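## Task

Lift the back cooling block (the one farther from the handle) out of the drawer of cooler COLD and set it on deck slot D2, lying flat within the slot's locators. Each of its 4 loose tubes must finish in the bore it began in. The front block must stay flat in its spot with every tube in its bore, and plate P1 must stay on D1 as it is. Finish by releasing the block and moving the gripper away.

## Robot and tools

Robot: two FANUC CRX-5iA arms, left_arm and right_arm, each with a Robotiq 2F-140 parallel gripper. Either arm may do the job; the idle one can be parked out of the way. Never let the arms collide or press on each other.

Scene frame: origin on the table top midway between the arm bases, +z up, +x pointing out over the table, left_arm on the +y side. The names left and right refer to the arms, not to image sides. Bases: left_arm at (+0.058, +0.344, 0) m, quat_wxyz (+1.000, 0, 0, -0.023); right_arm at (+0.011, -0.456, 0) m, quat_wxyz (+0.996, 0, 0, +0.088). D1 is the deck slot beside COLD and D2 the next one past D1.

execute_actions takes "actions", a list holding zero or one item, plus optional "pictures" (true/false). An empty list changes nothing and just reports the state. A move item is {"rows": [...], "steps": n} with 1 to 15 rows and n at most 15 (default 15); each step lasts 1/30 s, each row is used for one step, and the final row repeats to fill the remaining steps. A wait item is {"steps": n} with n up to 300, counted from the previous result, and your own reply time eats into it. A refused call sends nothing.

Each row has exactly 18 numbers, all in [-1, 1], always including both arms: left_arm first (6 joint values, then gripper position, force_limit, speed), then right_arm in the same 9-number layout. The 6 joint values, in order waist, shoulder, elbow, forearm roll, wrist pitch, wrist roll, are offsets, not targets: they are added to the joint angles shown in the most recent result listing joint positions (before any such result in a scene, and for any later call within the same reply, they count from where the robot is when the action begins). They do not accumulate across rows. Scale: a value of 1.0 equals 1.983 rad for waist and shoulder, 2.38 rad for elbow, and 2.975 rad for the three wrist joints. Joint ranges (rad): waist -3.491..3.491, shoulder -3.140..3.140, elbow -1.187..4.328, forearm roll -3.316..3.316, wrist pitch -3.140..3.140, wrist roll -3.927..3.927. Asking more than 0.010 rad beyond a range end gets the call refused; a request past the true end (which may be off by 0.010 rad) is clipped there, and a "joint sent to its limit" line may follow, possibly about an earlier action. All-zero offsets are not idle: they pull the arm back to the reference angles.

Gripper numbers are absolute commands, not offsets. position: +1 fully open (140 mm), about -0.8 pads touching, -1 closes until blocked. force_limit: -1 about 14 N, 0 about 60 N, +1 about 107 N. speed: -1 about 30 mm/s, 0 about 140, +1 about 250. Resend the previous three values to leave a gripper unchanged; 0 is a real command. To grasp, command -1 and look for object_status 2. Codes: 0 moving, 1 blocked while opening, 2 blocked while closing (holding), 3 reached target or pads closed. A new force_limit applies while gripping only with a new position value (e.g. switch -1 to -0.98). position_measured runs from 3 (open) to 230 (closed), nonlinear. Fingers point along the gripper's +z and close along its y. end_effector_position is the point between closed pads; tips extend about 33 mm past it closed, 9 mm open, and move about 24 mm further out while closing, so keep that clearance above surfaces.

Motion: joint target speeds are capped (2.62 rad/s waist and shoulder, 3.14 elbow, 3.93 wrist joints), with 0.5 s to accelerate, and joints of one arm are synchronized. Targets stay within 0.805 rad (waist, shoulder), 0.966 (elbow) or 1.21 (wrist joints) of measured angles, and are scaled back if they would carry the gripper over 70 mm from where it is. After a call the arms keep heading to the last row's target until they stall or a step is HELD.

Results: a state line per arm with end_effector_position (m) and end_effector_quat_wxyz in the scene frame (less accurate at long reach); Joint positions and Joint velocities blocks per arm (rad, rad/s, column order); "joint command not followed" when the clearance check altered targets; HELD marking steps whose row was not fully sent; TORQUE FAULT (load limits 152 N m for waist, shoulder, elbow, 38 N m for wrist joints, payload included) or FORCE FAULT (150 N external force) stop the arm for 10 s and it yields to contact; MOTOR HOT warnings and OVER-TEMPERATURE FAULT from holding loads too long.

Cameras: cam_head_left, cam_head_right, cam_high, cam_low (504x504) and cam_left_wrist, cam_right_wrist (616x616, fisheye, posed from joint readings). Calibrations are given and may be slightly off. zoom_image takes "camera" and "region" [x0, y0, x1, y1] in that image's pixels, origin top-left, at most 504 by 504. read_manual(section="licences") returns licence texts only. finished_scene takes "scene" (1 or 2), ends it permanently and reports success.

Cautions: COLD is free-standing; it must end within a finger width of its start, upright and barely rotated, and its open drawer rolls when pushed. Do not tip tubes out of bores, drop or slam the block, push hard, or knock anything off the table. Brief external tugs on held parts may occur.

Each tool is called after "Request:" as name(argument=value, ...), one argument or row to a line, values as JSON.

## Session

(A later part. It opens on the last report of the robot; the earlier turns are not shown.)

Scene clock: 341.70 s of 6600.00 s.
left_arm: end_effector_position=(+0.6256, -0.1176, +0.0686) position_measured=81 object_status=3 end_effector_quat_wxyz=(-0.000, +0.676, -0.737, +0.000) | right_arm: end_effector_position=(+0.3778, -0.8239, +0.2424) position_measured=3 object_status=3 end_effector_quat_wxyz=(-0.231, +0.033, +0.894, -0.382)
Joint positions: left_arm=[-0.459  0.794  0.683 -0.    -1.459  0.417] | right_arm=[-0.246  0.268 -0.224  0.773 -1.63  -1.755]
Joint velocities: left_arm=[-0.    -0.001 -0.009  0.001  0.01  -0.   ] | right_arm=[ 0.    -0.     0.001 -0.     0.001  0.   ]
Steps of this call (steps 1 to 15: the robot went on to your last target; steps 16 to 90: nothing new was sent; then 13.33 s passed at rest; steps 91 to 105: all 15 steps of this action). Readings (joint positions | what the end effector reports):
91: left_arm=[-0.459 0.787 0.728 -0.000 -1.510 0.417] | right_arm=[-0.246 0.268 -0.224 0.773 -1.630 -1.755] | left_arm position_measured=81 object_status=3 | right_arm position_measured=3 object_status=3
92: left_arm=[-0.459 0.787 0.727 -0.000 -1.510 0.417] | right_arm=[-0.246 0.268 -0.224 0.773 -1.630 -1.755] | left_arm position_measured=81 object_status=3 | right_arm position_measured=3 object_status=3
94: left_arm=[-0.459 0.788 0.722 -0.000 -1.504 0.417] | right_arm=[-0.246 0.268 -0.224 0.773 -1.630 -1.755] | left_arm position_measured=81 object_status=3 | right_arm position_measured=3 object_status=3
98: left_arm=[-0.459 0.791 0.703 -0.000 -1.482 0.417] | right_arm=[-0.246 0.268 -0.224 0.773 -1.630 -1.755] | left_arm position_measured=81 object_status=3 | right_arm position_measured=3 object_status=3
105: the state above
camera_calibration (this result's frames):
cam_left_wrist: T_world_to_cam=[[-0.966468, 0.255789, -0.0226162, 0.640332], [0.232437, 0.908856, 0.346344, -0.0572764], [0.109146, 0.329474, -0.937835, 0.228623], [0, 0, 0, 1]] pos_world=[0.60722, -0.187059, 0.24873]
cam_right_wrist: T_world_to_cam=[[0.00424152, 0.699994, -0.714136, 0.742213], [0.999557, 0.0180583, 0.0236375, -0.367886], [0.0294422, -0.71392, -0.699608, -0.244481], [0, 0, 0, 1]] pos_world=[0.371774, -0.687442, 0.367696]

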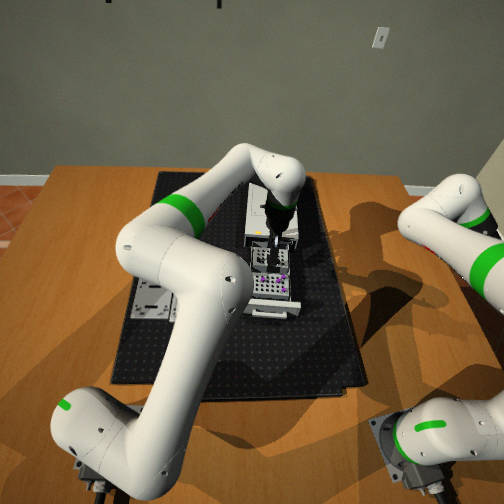

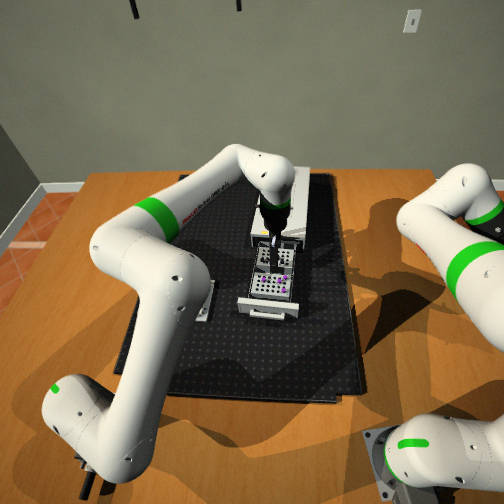

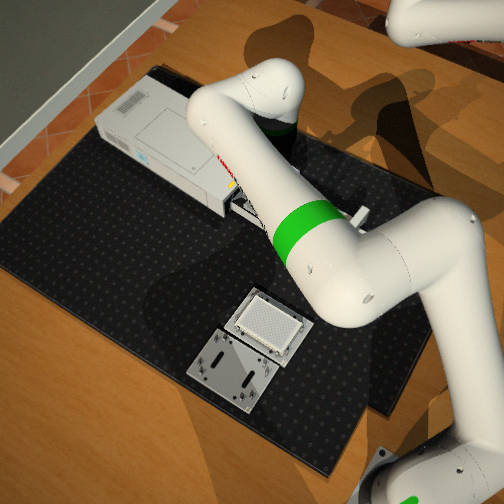

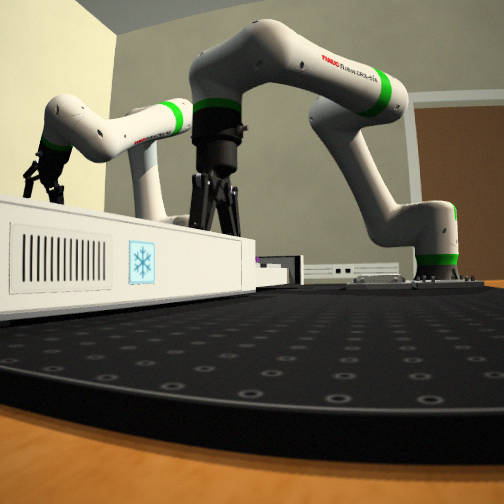

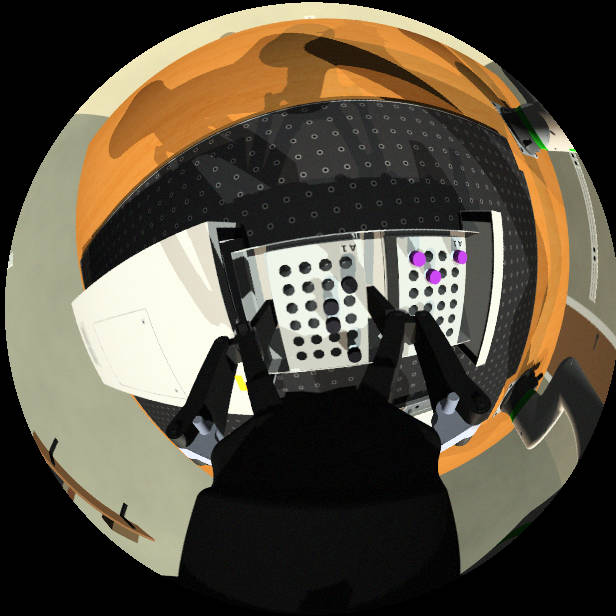

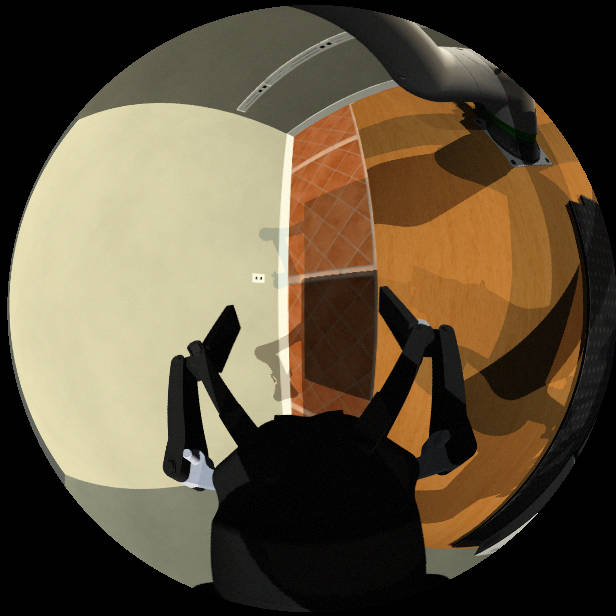

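Request:
execute_actions(
  actions=[
    {"rows": [[0, 0, 0, 0, 0, 0, -1, 0.8, -0.8, 0, 0, 0, 0, 0, 0, 1, 0, 0]], "steps": 15},
  ],
)

Scene clock: 347.83 s of 6600.00 s.
left_arm: end_effector_position=(+0.6255, -0.1176, +0.0686) position_measured=105 object_status=0 end_effector_quat_wxyz=(-0.000, +0.676, -0.737, +0.000) | right_arm: end_effector_position=(+0.3778, -0.8239, +0.2424) position_measured=3 object_status=3 end_effector_quat_wxyz=(-0.231, +0.033, +0.894, -0.382)
Joint positions: left_arm=[-0.459  0.794  0.683 -0.    -1.46   0.417] | right_arm=[-0.246  0.268 -0.224  0.773 -1.63  -1.755]
Joint velocities: left_arm=[ 0.     0.     0.     0.    -0.     0.001] | right_arm=[ 0. -0.  0.  0.  0. -0.]
Steps of this call (steps 1 to 15: the robot went on to your last target; steps 16 to 90: nothing new was sent; then 2.63 s passed at rest; steps 91 to 105: all 15 steps of this action). Readings (joint positions | what the end effector reports):
91: left_arm=[-0.459 0.794 0.683 -0.000 -1.459 0.417] | right_arm=[-0.246 0.268 -0.224 0.773 -1.630 -1.755] | left_arm position_measured=81 object_status=0 | right_arm position_measured=3 object_status=3
92: left_arm=[-0.459 0.794 0.683 -0.000 -1.459 0.417] | right_arm=[-0.246 0.268 -0.224 0.773 -1.630 -1.755] | left_arm position_measured=82 object_status=0 | right_arm position_measured=3 object_status=3
94: left_arm=[-0.459 0.794 0.683 -0.000 -1.459 0.417] | right_arm=[-0.246 0.268 -0.224 0.773 -1.630 -1.755] | left_arm position_measured=87 object_status=0 | right_arm position_measured=3 object_status=3
98: left_arm=[-0.459 0.794 0.683 -0.000 -1.459 0.417] | right_arm=[-0.246 0.268 -0.224 0.773 -1.630 -1.755] | left_arm position_measured=99 object_status=0 | right_arm position_measured=3 object_status=3
105: the state above
camera_calibration (this result's frames):
cam_left_wrist: T_world_to_cam=[[-0.966469, 0.255794, -0.0225008, 0.640282], [0.232476, 0.908835, 0.346372, -0.0573102], [0.10905, 0.329527, -0.937827, 0.228679], [0, 0, 0, 1]] pos_world=[0.607199, -0.187051, 0.248719]
cam_right_wrist: T_world_to_cam=[[0.00424179, 0.699994, -0.714136, 0.742213], [0.999557, 0.0180581, 0.0236377, -0.367887], [0.0294422, -0.71392, -0.699608, -0.244481], [0, 0, 0, 1]] pos_world=[0.371774, -0.687442, 0.367696]

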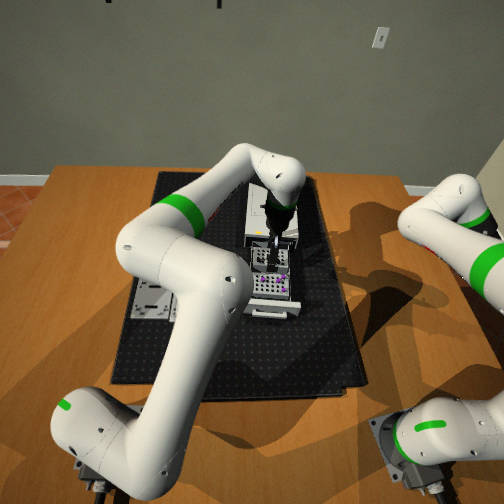

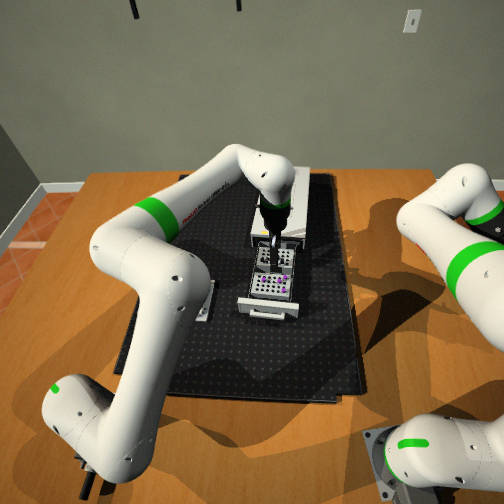

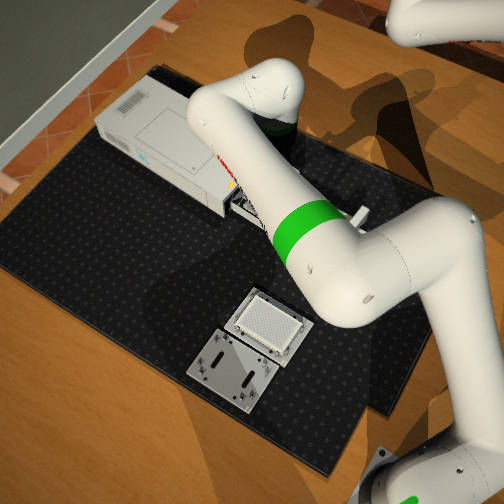

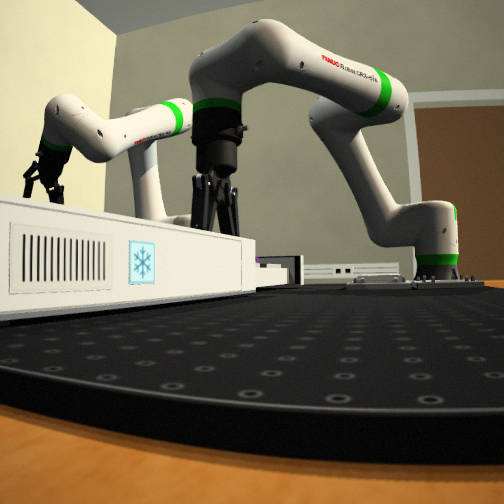

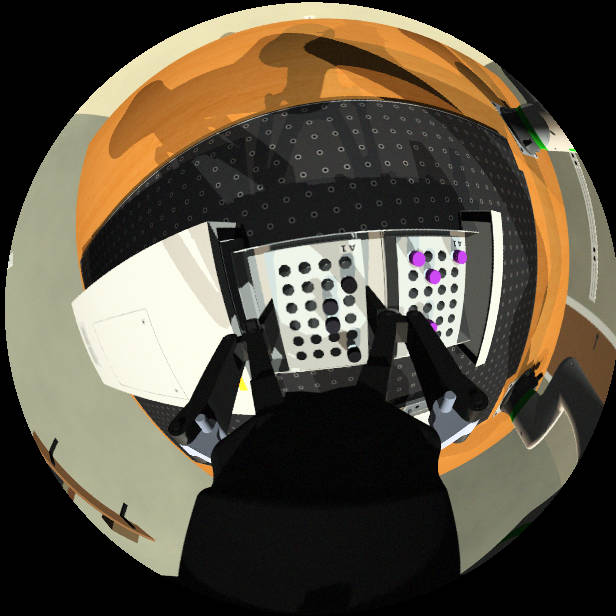

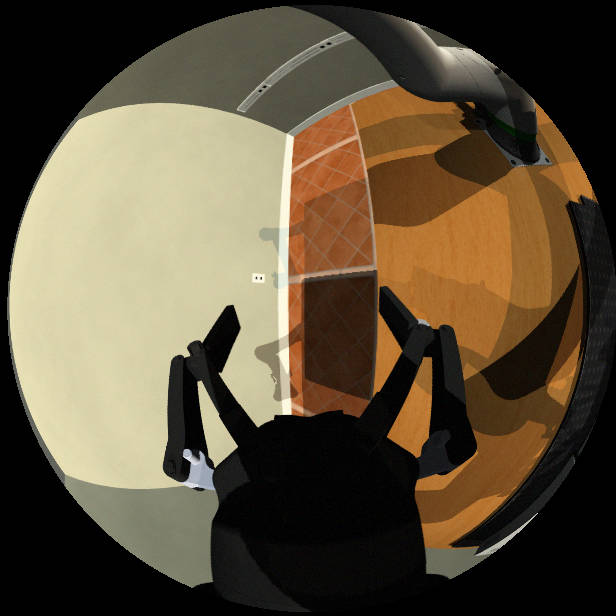

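Request:
execute_actions(
  actions=[],
  pictures=false,
)

Request:
zoom_image(
  camera="cam_left_wrist",
  region=[220, 225, 420, 385],
)

Scene clock: 386.23 s of 6600.00 s.
left_arm: end_effector_position=(+0.6256, -0.1176, +0.0686) position_measured=105 object_status=2 end_effector_quat_wxyz=(-0.000, +0.676, -0.737, +0.000) | right_arm: end_effector_position=(+0.3778, -0.8239, +0.2424) position_measured=3 object_status=3 end_effector_quat_wxyz=(-0.231, +0.033, +0.894, -0.382)
Joint positions: left_arm=[-0.459  0.794  0.683 -0.    -1.459  0.417] | right_arm=[-0.246  0.268 -0.224  0.773 -1.63  -1.755]
Joint velocities: left_arm=[ 0.     0.001  0.     0.001 -0.001  0.   ] | right_arm=[ 0.001  0.    -0.     0.    -0.    -0.001]
Steps of this call (steps 1 to 15: the robot went on to your last target; steps 16 to 90: nothing new was sent; then 35.40 s passed at rest). Readings (joint positions | what the end effector reports):
1: left_arm=[-0.459 0.794 0.683 -0.000 -1.460 0.417] | right_arm=[-0.246 0.268 -0.224 0.773 -1.630 -1.755] | left_arm position_measured=105 object_status=2 | right_arm position_measured=3 object_status=3
2: left_arm=[-0.459 0.794 0.683 -0.000 -1.460 0.417] | right_arm=[-0.246 0.268 -0.224 0.773 -1.630 -1.755] | left_arm position_measured=105 object_status=2 | right_arm position_measured=3 object_status=3
4: left_arm=[-0.459 0.794 0.683 -0.000 -1.460 0.417] | right_arm=[-0.246 0.268 -0.224 0.773 -1.630 -1.755] | left_arm position_measured=105 object_status=2 | right_arm position_measured=3 object_status=3
8: left_arm=[-0.459 0.794 0.683 -0.000 -1.460 0.417] | right_arm=[-0.246 0.268 -0.224 0.773 -1.630 -1.755] | left_arm position_measured=105 object_status=2 | right_arm position_measured=3 object_status=3
90: the state above
All arms were judged still, so your last target was given up. Only a new action makes them travel on or press farther. Fingers that are still opening or closing keep moving.

Region (220, 225, 420, 385) of cam_left_wrist's 616x616 image, scaled by 2.520, with more detail than that image has; it fills the top 403 rows of this view, and the rest is white.

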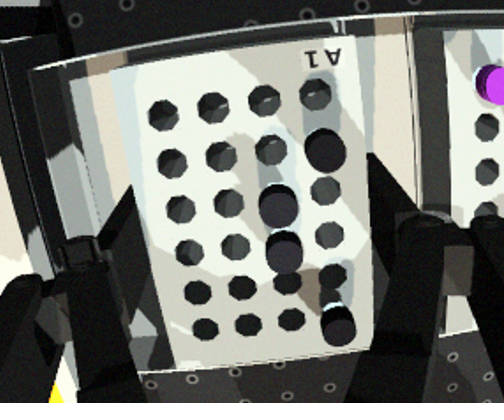

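Request:
execute_actions(
  actions=[
    {"rows": [
[0,-0.00004,0.00016,0,-0.00016,0,-1,0.8,-0.8,0,0,0,0,0,0,1,0,0],
[0,-0.00027,0.00117,0,-0.00112,0,-1,0.8,-0.8,0,0,0,0,0,0,1,0,0],
[0,-0.0008,0.00355,0,-0.00337,0,-1,0.8,-0.8,0,0,0,0,0,0,1,0,0],
[0,-0.0016,0.00757,0,-0.00712,0,-1,0.8,-0.8,0,0,0,0,0,0,1,0,0],
[0,-0.00257,0.01329,0,-0.01235,0,-1,0.8,-0.8,0,0,0,0,0,0,1,0,0],
[0,-0.00351,0.02061,0,-0.01883,0,-1,0.8,-0.8,0,0,0,0,0,0,1,0,0],
[0,-0.00425,0.02922,0,-0.02621,0,-1,0.8,-0.8,0,0,0,0,0,0,1,0,0],
[0,-0.00462,0.03868,0,-0.03403,0,-1,0.8,-0.8,0,0,0,0,0,0,1,0,0],
[0,-0.00459,0.04836,0,-0.04175,0,-1,0.8,-0.8,0,0,0,0,0,0,1,0,0],
[0,-0.00422,0.0575,0,-0.04882,0,-1,0.8,-0.8,0,0,0,0,0,0,1,0,0],
[0,-0.00367,0.06534,0,-0.05472,0,-1,0.8,-0.8,0,0,0,0,0,0,1,0,0],
[0,-0.00311,0.07125,0,-0.05907,0,-1,0.8,-0.8,0,0,0,0,0,0,1,0,0],
[0,-0.00271,0.07491,0,-0.06173,0,-1,0.8,-0.8,0,0,0,0,0,0,1,0,0],
[0,-0.00253,0.0765,0,-0.06288,0,-1,0.8,-0.8,0,0,0,0,0,0,1,0,0],
[0,-0.0025,0.07676,0,-0.06307,0,-1,0.8,-0.8,0,0,0,0,0,0,1,0,0]
], "steps": 15},
  ],
  pictures=false,
)

Request:
execute_actions(
  actions=[
    {"steps": 10},
  ],
)

Scene clock: 439.67 s of 6600.00 s.
left_arm: end_effector_position=(+0.6258, -0.1177, +0.1393) position_measured=105 object_status=2 end_effector_quat_wxyz=(-0.001, +0.676, -0.737, +0.001) | right_arm: end_effector_position=(+0.3777, -0.8239, +0.2424) position_measured=3 object_status=3 end_effector_quat_wxyz=(-0.231, +0.033, +0.894, -0.382)
Joint positions: left_arm=[-0.459  0.786  0.836 -0.    -1.618  0.417] | right_arm=[-0.246  0.268 -0.224  0.773 -1.63  -1.755]
Joint velocities: left_arm=[ 0.     0.023  0.44  -0.    -0.416  0.001] | right_arm=[ 0.001 -0.    -0.001 -0.    -0.    -0.   ]
Steps of this call (steps 1 to 90: nothing new was sent; then 49.93 s passed at rest; steps 91 to 105: all 15 steps of this action). Readings (joint positions | what the end effector reports):
91: left_arm=[-0.459 0.794 0.683 -0.000 -1.459 0.417] | right_arm=[-0.246 0.268 -0.224 0.773 -1.630 -1.755] | left_arm position_measured=105 object_status=2 | right_arm position_measured=3 object_status=3
92: left_arm=[-0.459 0.794 0.683 -0.000 -1.459 0.417] | right_arm=[-0.246 0.268 -0.224 0.773 -1.630 -1.755] | left_arm position_measured=105 object_status=2 | right_arm position_measured=3 object_status=3
94: left_arm=[-0.459 0.793 0.686 -0.000 -1.462 0.417] | right_arm=[-0.246 0.268 -0.224 0.773 -1.630 -1.755] | left_arm position_measured=105 object_status=2 | right_arm position_measured=3 object_status=3
98: left_arm=[-0.459 0.789 0.717 -0.000 -1.497 0.417] | right_arm=[-0.246 0.268 -0.224 0.773 -1.630 -1.755] | left_arm position_measured=105 object_status=2 | right_arm position_measured=3 object_status=3
105: the state above

Scene clock: 440.00 s of 6600.00 s.
left_arm: end_effector_position=(+0.6255, -0.1176, +0.1505) position_measured=105 object_status=2 end_effector_quat_wxyz=(-0.000, +0.676, -0.737, +0.000) | right_arm: end_effector_position=(+0.3777, -0.8239, +0.2424) position_measured=3 object_status=3 end_effector_quat_wxyz=(-0.231, +0.033, +0.894, -0.382)
Joint positions: left_arm=[-0.459  0.789  0.866 -0.    -1.647  0.417] | right_arm=[-0.246  0.268 -0.224  0.773 -1.63  -1.755]
Joint velocities: left_arm=[ 0.    -0.     0.001 -0.    -0.001 -0.001] | right_arm=[ 0.    -0.001  0.    -0.     0.     0.   ]
Steps of this call (steps 1 to 10: the robot went on to your last target). Readings (joint positions | what the end effector reports):
1: left_arm=[-0.459 0.787 0.849 -0.000 -1.630 0.417] | right_arm=[-0.246 0.268 -0.224 0.773 -1.630 -1.755] | left_arm position_measured=105 object_status=2 | right_arm position_measured=3 object_status=3
2: left_arm=[-0.459 0.788 0.858 -0.000 -1.639 0.417] | right_arm=[-0.246 0.268 -0.224 0.773 -1.630 -1.755] | left_arm position_measured=105 object_status=2 | right_arm position_measured=3 object_status=3
4: left_arm=[-0.459 0.788 0.864 -0.000 -1.646 0.417] | right_arm=[-0.246 0.268 -0.224 0.773 -1.630 -1.755] | left_arm position_measured=105 object_status=2 | right_arm position_measured=3 object_status=3
8: left_arm=[-0.459 0.789 0.866 -0.000 -1.647 0.417] | right_arm=[-0.246 0.268 -0.224 0.773 -1.630 -1.755] | left_arm position_measured=105 object_status=2 | right_arm position_measured=3 object_status=3
10: the state above
camera_calibration (this result's frames):
cam_left_wrist: T_world_to_cam=[[-0.966488, 0.255722, -0.022509, 0.642075], [0.232406, 0.908853, 0.346371, -0.0856524], [0.109032, 0.329533, -0.937827, 0.305503], [0, 0, 0, 1]] pos_world=[0.607154, -0.187021, 0.33063]
cam_right_wrist: T_world_to_cam=[[0.0042417, 0.699994, -0.714136, 0.742213], [0.999557, 0.0180581, 0.0236375, -0.367886], [0.029442, -0.71392, -0.699608, -0.244481], [0, 0, 0, 1]] pos_world=[0.371773, -0.687442, 0.367696]

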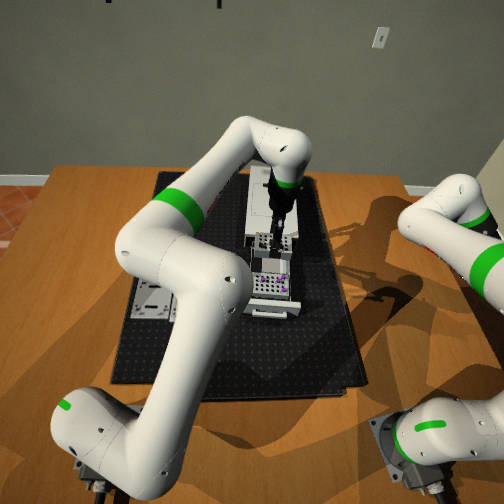

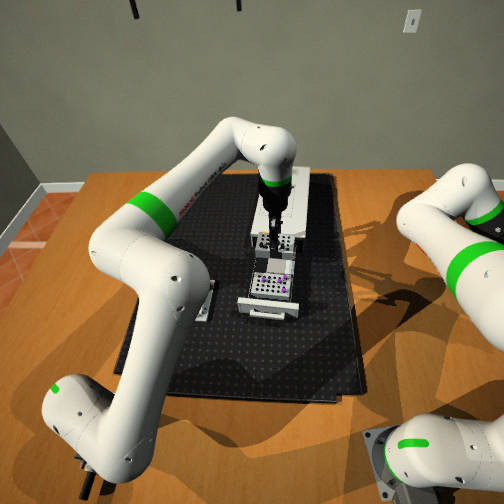

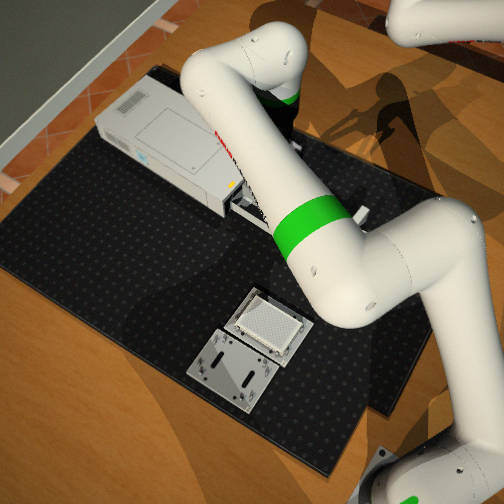

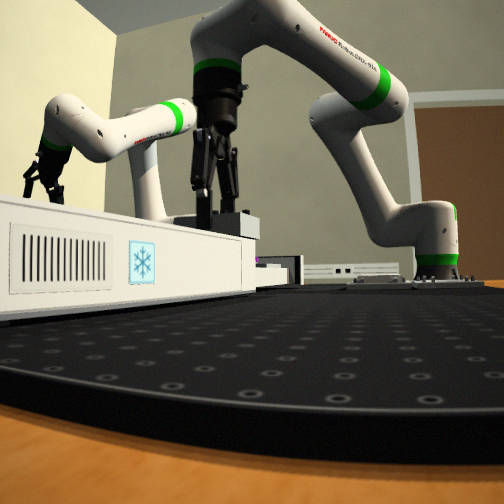

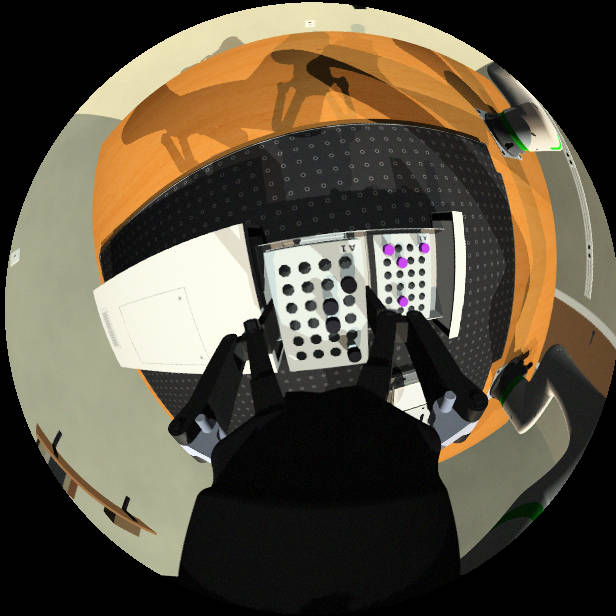

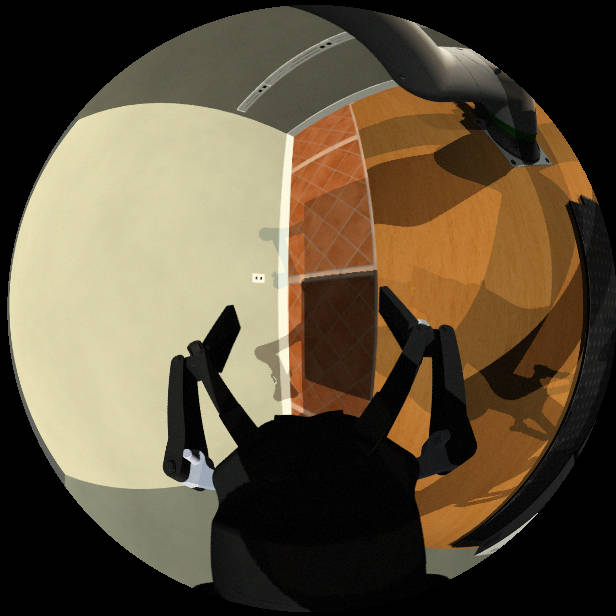

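Request:
execute_actions(
  actions=[
    {"rows": [
[0.0002,-0.0003,-0.0003,0,0.0001,-0.0005,-1,0.8,-0.8,0,0,0,0,0,0,1,0,0],
[0.0008,-0.001,-0.0012,0,0.0003,-0.0018,-1,0.8,-0.8,0,0,0,0,0,0,1,0,0],
[0.0019,-0.0022,-0.0027,0,0.0007,-0.0041,-1,0.8,-0.8,0,0,0,0,0,0,1,0,0],
[0.0036,-0.0042,-0.005,0,0.0012,-0.0076,-1,0.8,-0.8,0,0,0,0,0,0,1,0,0],
[0.006,-0.007,-0.0084,0,0.002,-0.0126,-1,0.8,-0.8,0,0,0,0,0,0,1,0,0],
[0.0092,-0.0106,-0.0127,0,0.0031,-0.0192,-1,0.8,-0.8,0,0,0,0,0,0,1,0,0],
[0.0131,-0.0152,-0.0182,0,0.0044,-0.0274,-1,0.8,-0.8,0,0,0,0,0,0,1,0,0],
[0.0178,-0.0206,-0.0247,0,0.006,-0.0372,-1,0.8,-0.8,0,0,0,0,0,0,1,0,0],
[0.0232,-0.0269,-0.0322,0,0.0079,-0.0486,-1,0.8,-0.8,0,0,0,0,0,0,1,0,0],
[0.0294,-0.0341,-0.0408,0,0.0099,-0.0615,-1,0.8,-0.8,0,0,0,0,0,0,1,0,0],
[0.0362,-0.0419,-0.0502,0,0.0122,-0.0757,-1,0.8,-0.8,0,0,0,0,0,0,1,0,0],
[0.0434,-0.0503,-0.0603,0,0.0147,-0.0909,-1,0.8,-0.8,0,0,0,0,0,0,1,0,0],
[0.051,-0.0591,-0.0708,0,0.0172,-0.1068,-1,0.8,-0.8,0,0,0,0,0,0,1,0,0],
[0.0589,-0.0682,-0.0817,0,0.0199,-0.1232,-1,0.8,-0.8,0,0,0,0,0,0,1,0,0],
[0.0667,-0.0772,-0.0925,0,0.0225,-0.1396,-1,0.8,-0.8,0,0,0,0,0,0,1,0,0]
], "steps": 15},
  ],
  pictures=false,
)

Request:
execute_actions(
  actions=[
    {"rows": [[0.1766,-0.2045,-0.2449,0,0.0597,-0.3694,-1,0.8,-0.8,0,0,0,0,0,0,1,0,0]], "steps": 15},
  ],
  pictures=false,
)

Request:
execute_actions(
  actions=[
    {"rows": [[0.1766,-0.2045,-0.2449,0,0.0597,-0.3694,-1,0.8,-0.8,0,0,0,0,0,0,1,0,0]], "steps": 10},
  ],
  pictures=false,
)

Request:
execute_actions(
  actions=[
    {"rows": [
[0.0557,-0.0644,-0.0772,0,0.0188,-0.1164,-1,0.8,-0.8,0,0,0,0,0,0,1,0,0],
[0.0632,-0.0732,-0.0876,0,0.0213,-0.1322,-1,0.8,-0.8,0,0,0,0,0,0,1,0,0],
[0.0702,-0.0813,-0.0973,0,0.0237,-0.1468,-1,0.8,-0.8,0,0,0,0,0,0,1,0,0],
[0.0767,-0.0888,-0.1064,0,0.0259,-0.1605,-1,0.8,-0.8,0,0,0,0,0,0,1,0,0],
[0.0828,-0.0959,-0.1148,0,0.028,-0.1732,-1,0.8,-0.8,0,0,0,0,0,0,1,0,0],
[0.0883,-0.1023,-0.1225,0,0.0298,-0.1848,-1,0.8,-0.8,0,0,0,0,0,0,1,0,0],
[0.0934,-0.1082,-0.1296,0,0.0316,-0.1954,-1,0.8,-0.8,0,0,0,0,0,0,1,0,0],
[0.098,-0.1135,-0.1359,0,0.0331,-0.205,-1,0.8,-0.8,0,0,0,0,0,0,1,0,0],
[0.1021,-0.1183,-0.1417,0,0.0345,-0.2137,-1,0.8,-0.8,0,0,0,0,0,0,1,0,0],
[0.1058,-0.1225,-0.1467,0,0.0357,-0.2213,-1,0.8,-0.8,0,0,0,0,0,0,1,0,0],
[0.1089,-0.1261,-0.1511,0,0.0368,-0.2279,-1,0.8,-0.8,0,0,0,0,0,0,1,0,0],
[0.1116,-0.1292,-0.1547,0,0.0377,-0.2334,-1,0.8,-0.8,0,0,0,0,0,0,1,0,0],
[0.1138,-0.1317,-0.1578,0,0.0384,-0.238,-1,0.8,-0.8,0,0,0,0,0,0,1,0,0],
[0.1155,-0.1337,-0.1601,0,0.039,-0.2415,-1,0.8,-0.8,0,0,0,0,0,0,1,0,0],
[0.1166,-0.1349,-0.1617,0,0.0394,-0.2438,-1,0.8,-0.8,0,0,0,0,0,0,1,0,0]
], "steps": 15},
  ],
  pictures=false,
)

Request:
execute_actions(
  actions=[
    {"steps": 12},
  ],
)

Scene clock: 560.50 s of 6600.00 s.
left_arm: end_effector_position=(+0.6351, -0.0665, +0.1580) position_measured=105 object_status=2 end_effector_quat_wxyz=(+0.000, -0.618, +0.786, -0.000) | right_arm: end_effector_position=(+0.3778, -0.8239, +0.2424) position_measured=3 object_status=3 end_effector_quat_wxyz=(-0.231, +0.033, +0.894, -0.382)
Joint positions: left_arm=[-0.388  0.707  0.749 -0.    -1.611  0.196] | right_arm=[-0.246  0.268 -0.224  0.773 -1.63  -1.755]
Joint velocities: left_arm=[ 0.34  -0.393 -0.567  0.     0.171 -1.062] | right_arm=[ 0.    -0.001  0.001  0.001  0.    -0.   ]
Steps of this call (steps 1 to 30: the robot went on to your last target; steps 31 to 90: nothing new was sent; then 117.00 s passed at rest; steps 91 to 105: all 15 steps of this action). Readings (joint positions | what the end effector reports):
91: left_arm=[-0.459 0.789 0.866 -0.000 -1.647 0.417] | right_arm=[-0.246 0.268 -0.224 0.773 -1.630 -1.755] | left_arm position_measured=105 object_status=2 | right_arm position_measured=3 object_status=3
92: left_arm=[-0.459 0.789 0.866 -0.000 -1.647 0.417] | right_arm=[-0.246 0.268 -0.224 0.773 -1.630 -1.755] | left_arm position_measured=105 object_status=2 | right_arm position_measured=3 object_status=3
94: left_arm=[-0.457 0.787 0.864 -0.000 -1.647 0.412] | right_arm=[-0.246 0.268 -0.224 0.773 -1.630 -1.755] | left_arm position_measured=105 object_status=2 | right_arm position_measured=3 object_status=3
98: left_arm=[-0.446 0.774 0.845 -0.000 -1.641 0.377] | right_arm=[-0.246 0.268 -0.224 0.773 -1.630 -1.755] | left_arm position_measured=105 object_status=2 | right_arm position_measured=3 object_status=3
105: the state above

Scene clock: 561.00 s of 6600.00 s.
left_arm: end_effector_position=(+0.6236, +0.0933, +0.1671) position_measured=105 object_status=2 end_effector_quat_wxyz=(+0.001, -0.410, +0.912, -0.000) | right_arm: end_effector_position=(+0.3777, -0.8239, +0.2424) position_measured=3 object_status=3 end_effector_quat_wxyz=(-0.231, +0.033, +0.894, -0.382)
Joint positions: left_arm=[-0.16   0.443  0.369 -0.    -1.496 -0.52 ] | right_arm=[-0.246  0.268 -0.224  0.773 -1.63  -1.755]
Joint velocities: left_arm=[ 0.475 -0.552 -0.791 -0.001  0.239 -1.481] | right_arm=[ 0.    -0.     0.001 -0.001 -0.     0.001]
Steps of this call (steps 1 to 15: all 15 steps of this action). Readings (joint positions | what the end effector reports):
1: left_arm=[-0.376 0.693 0.729 -0.000 -1.605 0.159] | right_arm=[-0.246 0.268 -0.224 0.773 -1.630 -1.755] | left_arm position_measured=105 object_status=2 | right_arm position_measured=3 object_status=3
2: left_arm=[-0.363 0.678 0.707 -0.000 -1.599 0.118] | right_arm=[-0.246 0.268 -0.224 0.773 -1.630 -1.755] | left_arm position_measured=105 object_status=2 | right_arm position_measured=3 object_status=3
4: left_arm=[-0.333 0.644 0.657 -0.000 -1.584 0.024] | right_arm=[-0.246 0.268 -0.224 0.773 -1.630 -1.755] | left_arm position_measured=105 object_status=2 | right_arm position_measured=3 object_status=3
8: left_arm=[-0.271 0.572 0.554 -0.000 -1.552 -0.171] | right_arm=[-0.246 0.268 -0.224 0.773 -1.630 -1.755] | left_arm position_measured=105 object_status=2 | right_arm position_measured=3 object_status=3
15: the state above

Scene clock: 561.33 s of 6600.00 s.
left_arm: end_effector_position=(+0.5800, +0.1920, +0.1582) position_measured=105 object_status=2 end_effector_quat_wxyz=(+0.001, -0.245, +0.969, -0.000) | right_arm: end_effector_position=(+0.3778, -0.8239, +0.2424) position_measured=3 object_status=3 end_effector_quat_wxyz=(-0.231, +0.033, +0.894, -0.382)
Joint positions: left_arm=[ 0.003  0.253  0.097 -0.    -1.413 -1.033] | right_arm=[-0.246  0.268 -0.224  0.773 -1.63  -1.755]
Joint velocities: left_arm=[ 0.491 -0.57  -0.819  0.     0.249 -1.534] | right_arm=[ 0.001 -0.    -0.001 -0.    -0.    -0.   ]
Steps of this call (steps 1 to 10: all 10 steps of this action). Readings (joint positions | what the end effector reports):
1: left_arm=[-0.144 0.424 0.342 -0.000 -1.488 -0.570] | right_arm=[-0.246 0.268 -0.224 0.773 -1.630 -1.755] | left_arm position_measured=105 object_status=2 | right_arm position_measured=3 object_status=3
2: left_arm=[-0.128 0.406 0.315 -0.000 -1.479 -0.621] | right_arm=[-0.246 0.268 -0.224 0.773 -1.630 -1.755] | left_arm position_measured=105 object_status=2 | right_arm position_measured=3 object_status=3
4: left_arm=[-0.095 0.368 0.261 -0.000 -1.463 -0.723] | right_arm=[-0.246 0.268 -0.224 0.773 -1.630 -1.755] | left_arm position_measured=105 object_status=2 | right_arm position_measured=3 object_status=3
8: left_arm=[-0.030 0.292 0.152 -0.000 -1.430 -0.929] | right_arm=[-0.246 0.268 -0.224 0.773 -1.630 -1.755] | left_arm position_measured=105 object_status=2 | right_arm position_measured=3 object_status=3
10: the state above

Scene clock: 561.83 s of 6600.00 s.
left_arm: end_effector_position=(+0.4933, +0.2864, +0.1265) position_measured=105 object_status=2 end_effector_quat_wxyz=(+0.001, -0.023, +1.000, +0.000) | right_arm: end_effector_position=(+0.3778, -0.8239, +0.2424) position_measured=3 object_status=3 end_effector_quat_wxyz=(-0.231, +0.033, +0.894, -0.382)
Joint positions: left_arm=[ 0.214  0.01  -0.254 -0.    -1.306 -1.694] | right_arm=[-0.246  0.268 -0.224  0.773 -1.63  -1.755]
Joint velocities: left_arm=[ 0.235 -0.271 -0.391 -0.     0.117 -0.73 ] | right_arm=[-0.     0.    -0.001  0.001  0.001  0.   ]
Steps of this call (steps 1 to 15: all 15 steps of this action). Readings (joint positions | what the end effector reports):
1: left_arm=[0.020 0.234 0.069 -0.000 -1.404 -1.085] | right_arm=[-0.246 0.268 -0.224 0.773 -1.630 -1.755] | left_arm position_measured=105 object_status=2 | right_arm position_measured=3 object_status=3
2: left_arm=[0.037 0.215 0.041 -0.000 -1.396 -1.138] | right_arm=[-0.246 0.268 -0.224 0.773 -1.630 -1.755] | left_arm position_measured=105 object_status=2 | right_arm position_measured=3 object_status=3
4: left_arm=[0.070 0.176 -0.014 -0.000 -1.379 -1.242] | right_arm=[-0.246 0.268 -0.224 0.773 -1.630 -1.755] | left_arm position_measured=105 object_status=2 | right_arm position_measured=3 object_status=3
8: left_arm=[0.133 0.103 -0.119 -0.000 -1.347 -1.439] | right_arm=[-0.246 0.268 -0.224 0.773 -1.630 -1.755] | left_arm position_measured=105 object_status=2 | right_arm position_measured=3 object_status=3
15: the state above

Scene clock: 562.23 s of 6600.00 s.
left_arm: end_effector_position=(+0.4836, +0.2933, +0.1220) position_measured=105 object_status=2 end_effector_quat_wxyz=(+0.001, -0.001, +1.000, +0.000) | right_arm: end_effector_position=(+0.3778, -0.8239, +0.2424) position_measured=3 object_status=3 end_effector_quat_wxyz=(-0.231, +0.033, +0.894, -0.382)
Joint positions: left_arm=[ 0.235 -0.014 -0.288 -0.    -1.295 -1.758] | right_arm=[-0.246  0.268 -0.224  0.773 -1.63  -1.755]
Joint velocities: left_arm=[ 0.     0.    -0.002 -0.     0.    -0.001] | right_arm=[ 0.001  0.    -0.001  0.     0.001 -0.   ]
Steps of this call (steps 1 to 12: the robot went on to your last target). Readings (joint positions | what the end effector reports):
1: left_arm=[0.221 0.001 -0.266 -0.000 -1.302 -1.717] | right_arm=[-0.246 0.268 -0.224 0.773 -1.630 -1.755] | left_arm position_measured=105 object_status=2 | right_arm position_measured=3 object_status=3
2: left_arm=[0.227 -0.005 -0.276 -0.000 -1.299 -1.735] | right_arm=[-0.246 0.268 -0.224 0.773 -1.630 -1.755] | left_arm position_measured=105 object_status=2 | right_arm position_measured=3 object_status=3
4: left_arm=[0.233 -0.012 -0.286 -0.000 -1.296 -1.754] | right_arm=[-0.246 0.268 -0.224 0.773 -1.630 -1.755] | left_arm position_measured=105 object_status=2 | right_arm position_measured=3 object_status=3
8: left_arm=[0.235 -0.014 -0.288 -0.000 -1.296 -1.758] | right_arm=[-0.246 0.268 -0.224 0.773 -1.630 -1.755] | left_arm position_measured=105 object_status=2 | right_arm position_measured=3 object_status=3
12: the state above
camera_calibration (this result's frames):
cam_left_wrist: T_world_to_cam=[[0.169171, 0.98537, -0.0206456, -0.364178], [0.925411, -0.1516, 0.347321, -0.440474], [0.33911, -0.0778624, -0.937519, 0.167042], [0, 0, 0, 1]] pos_world=[0.412582, 0.30508, 0.302072]
cam_right_wrist: T_world_to_cam=[[0.00424162, 0.699994, -0.714136, 0.742213], [0.999557, 0.0180582, 0.0236375, -0.367886], [0.0294421, -0.71392, -0.699608, -0.244481], [0, 0, 0, 1]] pos_world=[0.371774, -0.687442, 0.367696]

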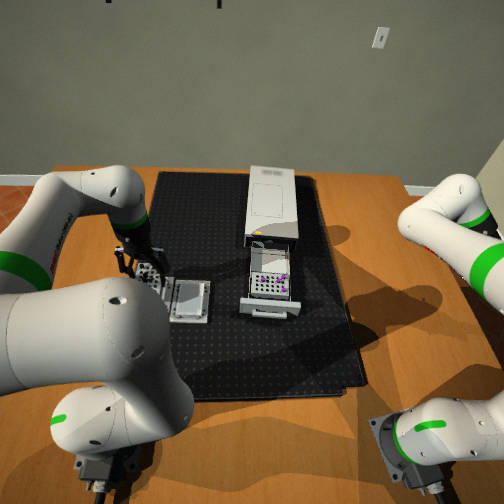

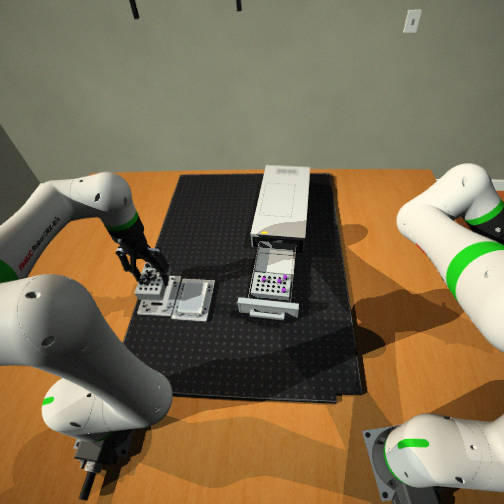

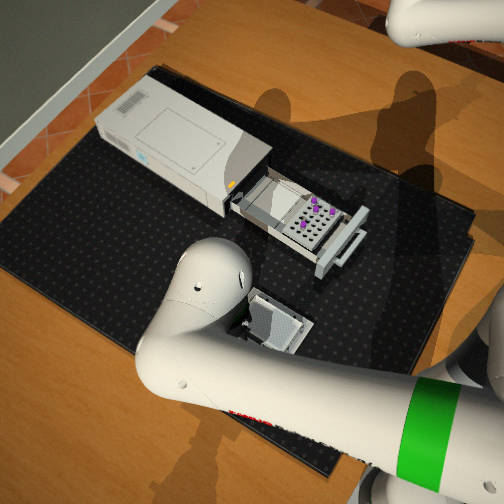

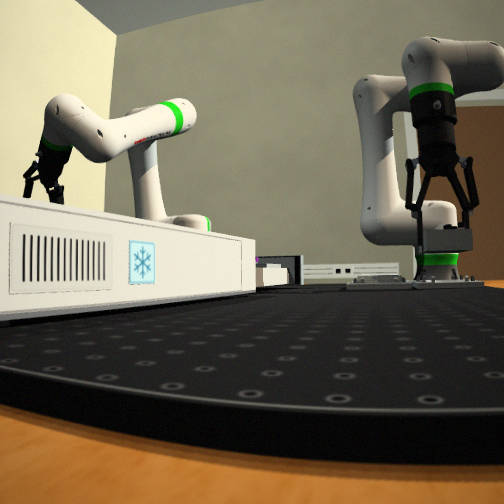

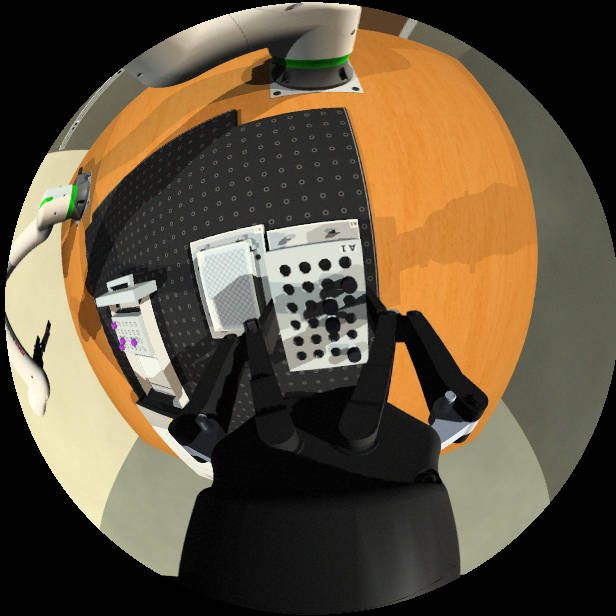

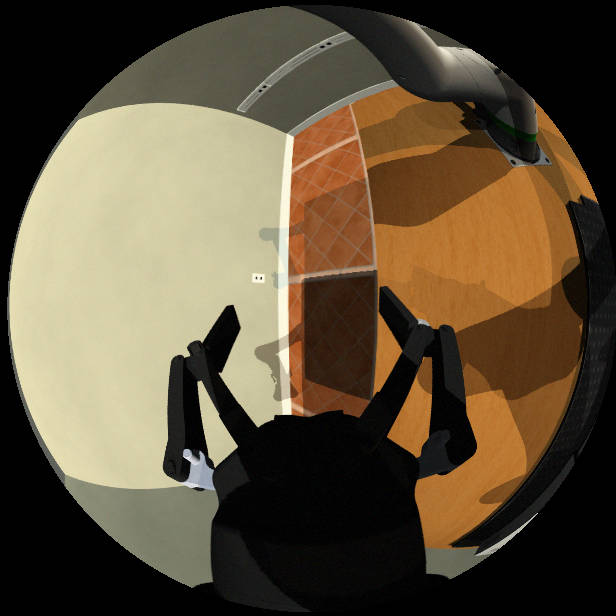

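Request:
zoom_image(
  camera="cam_left_wrist",
  region=[250, 205, 380, 285],
)

Request:
zoom_image(
  camera="cam_left_wrist",
  region=[180, 210, 290, 350],
)

Request:
zoom_image(
  camera="cam_low",
  region=[395, 215, 495, 300],
)

Region (250, 205, 380, 285) of cam_left_wrist's 616x616 image, scaled by 3.877, with more detail than that image has; it fills the top 310 rows of this view, and the rest is white.

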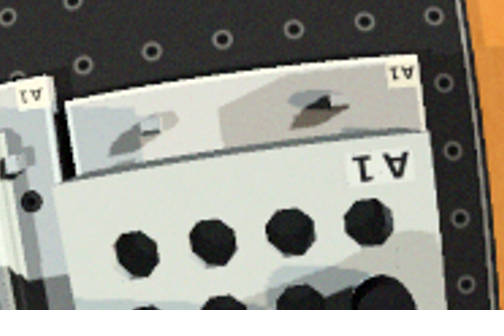

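Region (180, 210, 290, 350) of cam_left_wrist's 616x616 image, scaled by 3.600, with more detail than that image has; it fills the left 396 columns of this view, and the rest is white.

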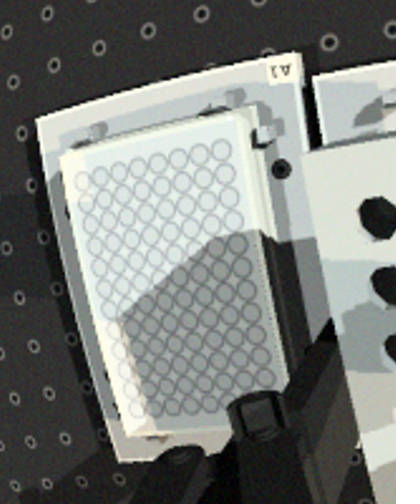

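Region (395, 215, 495, 300) of cam_low's 504x504 image, scaled by 5.040, with more detail than that image has; it fills the top 428 rows of this view, and the rest is white.

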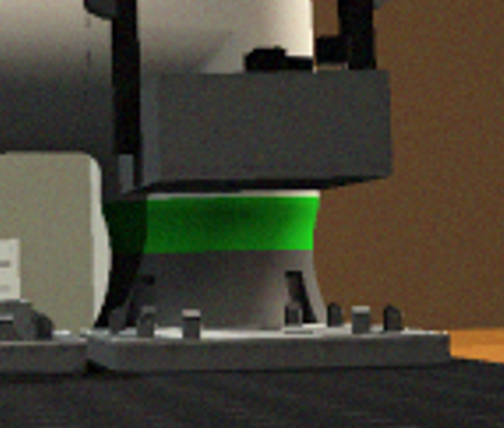

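Request:
zoom_image(
  camera="cam_left_wrist",
  region=[262, 222, 312, 258],
)

Request:
zoom_image(
  camera="cam_left_wrist",
  region=[315, 212, 365, 248],
)

Region (262, 222, 312, 258) of cam_left_wrist's 616x616 image, scaled by 10.080, with more detail than that image has; it fills the top 363 rows of this view, and the rest is white.

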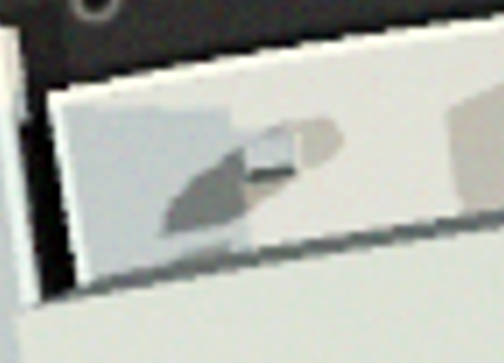

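Region (315, 212, 365, 248) of cam_left_wrist's 616x616 image, scaled by 10.080, with more detail than that image has; it fills the top 363 rows of this view, and the rest is white.

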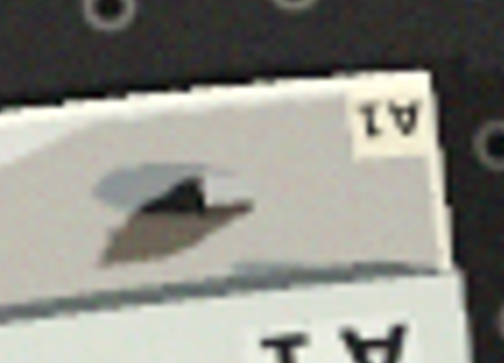

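Request:
zoom_image(
  camera="cam_low",
  region=[415, 222, 485, 262],
)

Request:
zoom_image(
  camera="cam_low",
  region=[410, 262, 490, 296],
)

Region (415, 222, 485, 262) of cam_low's 504x504 image, scaled by 7.200, with more detail than that image has; it fills the top 288 rows of this view, and the rest is white.

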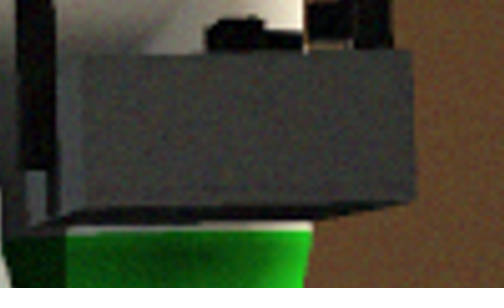

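Region (410, 262, 490, 296) of cam_low's 504x504 image, scaled by 6.300, with more detail than that image has; it fills the top 214 rows of this view, and the rest is white.

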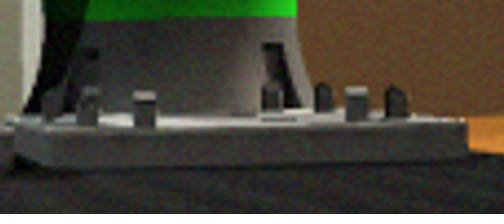

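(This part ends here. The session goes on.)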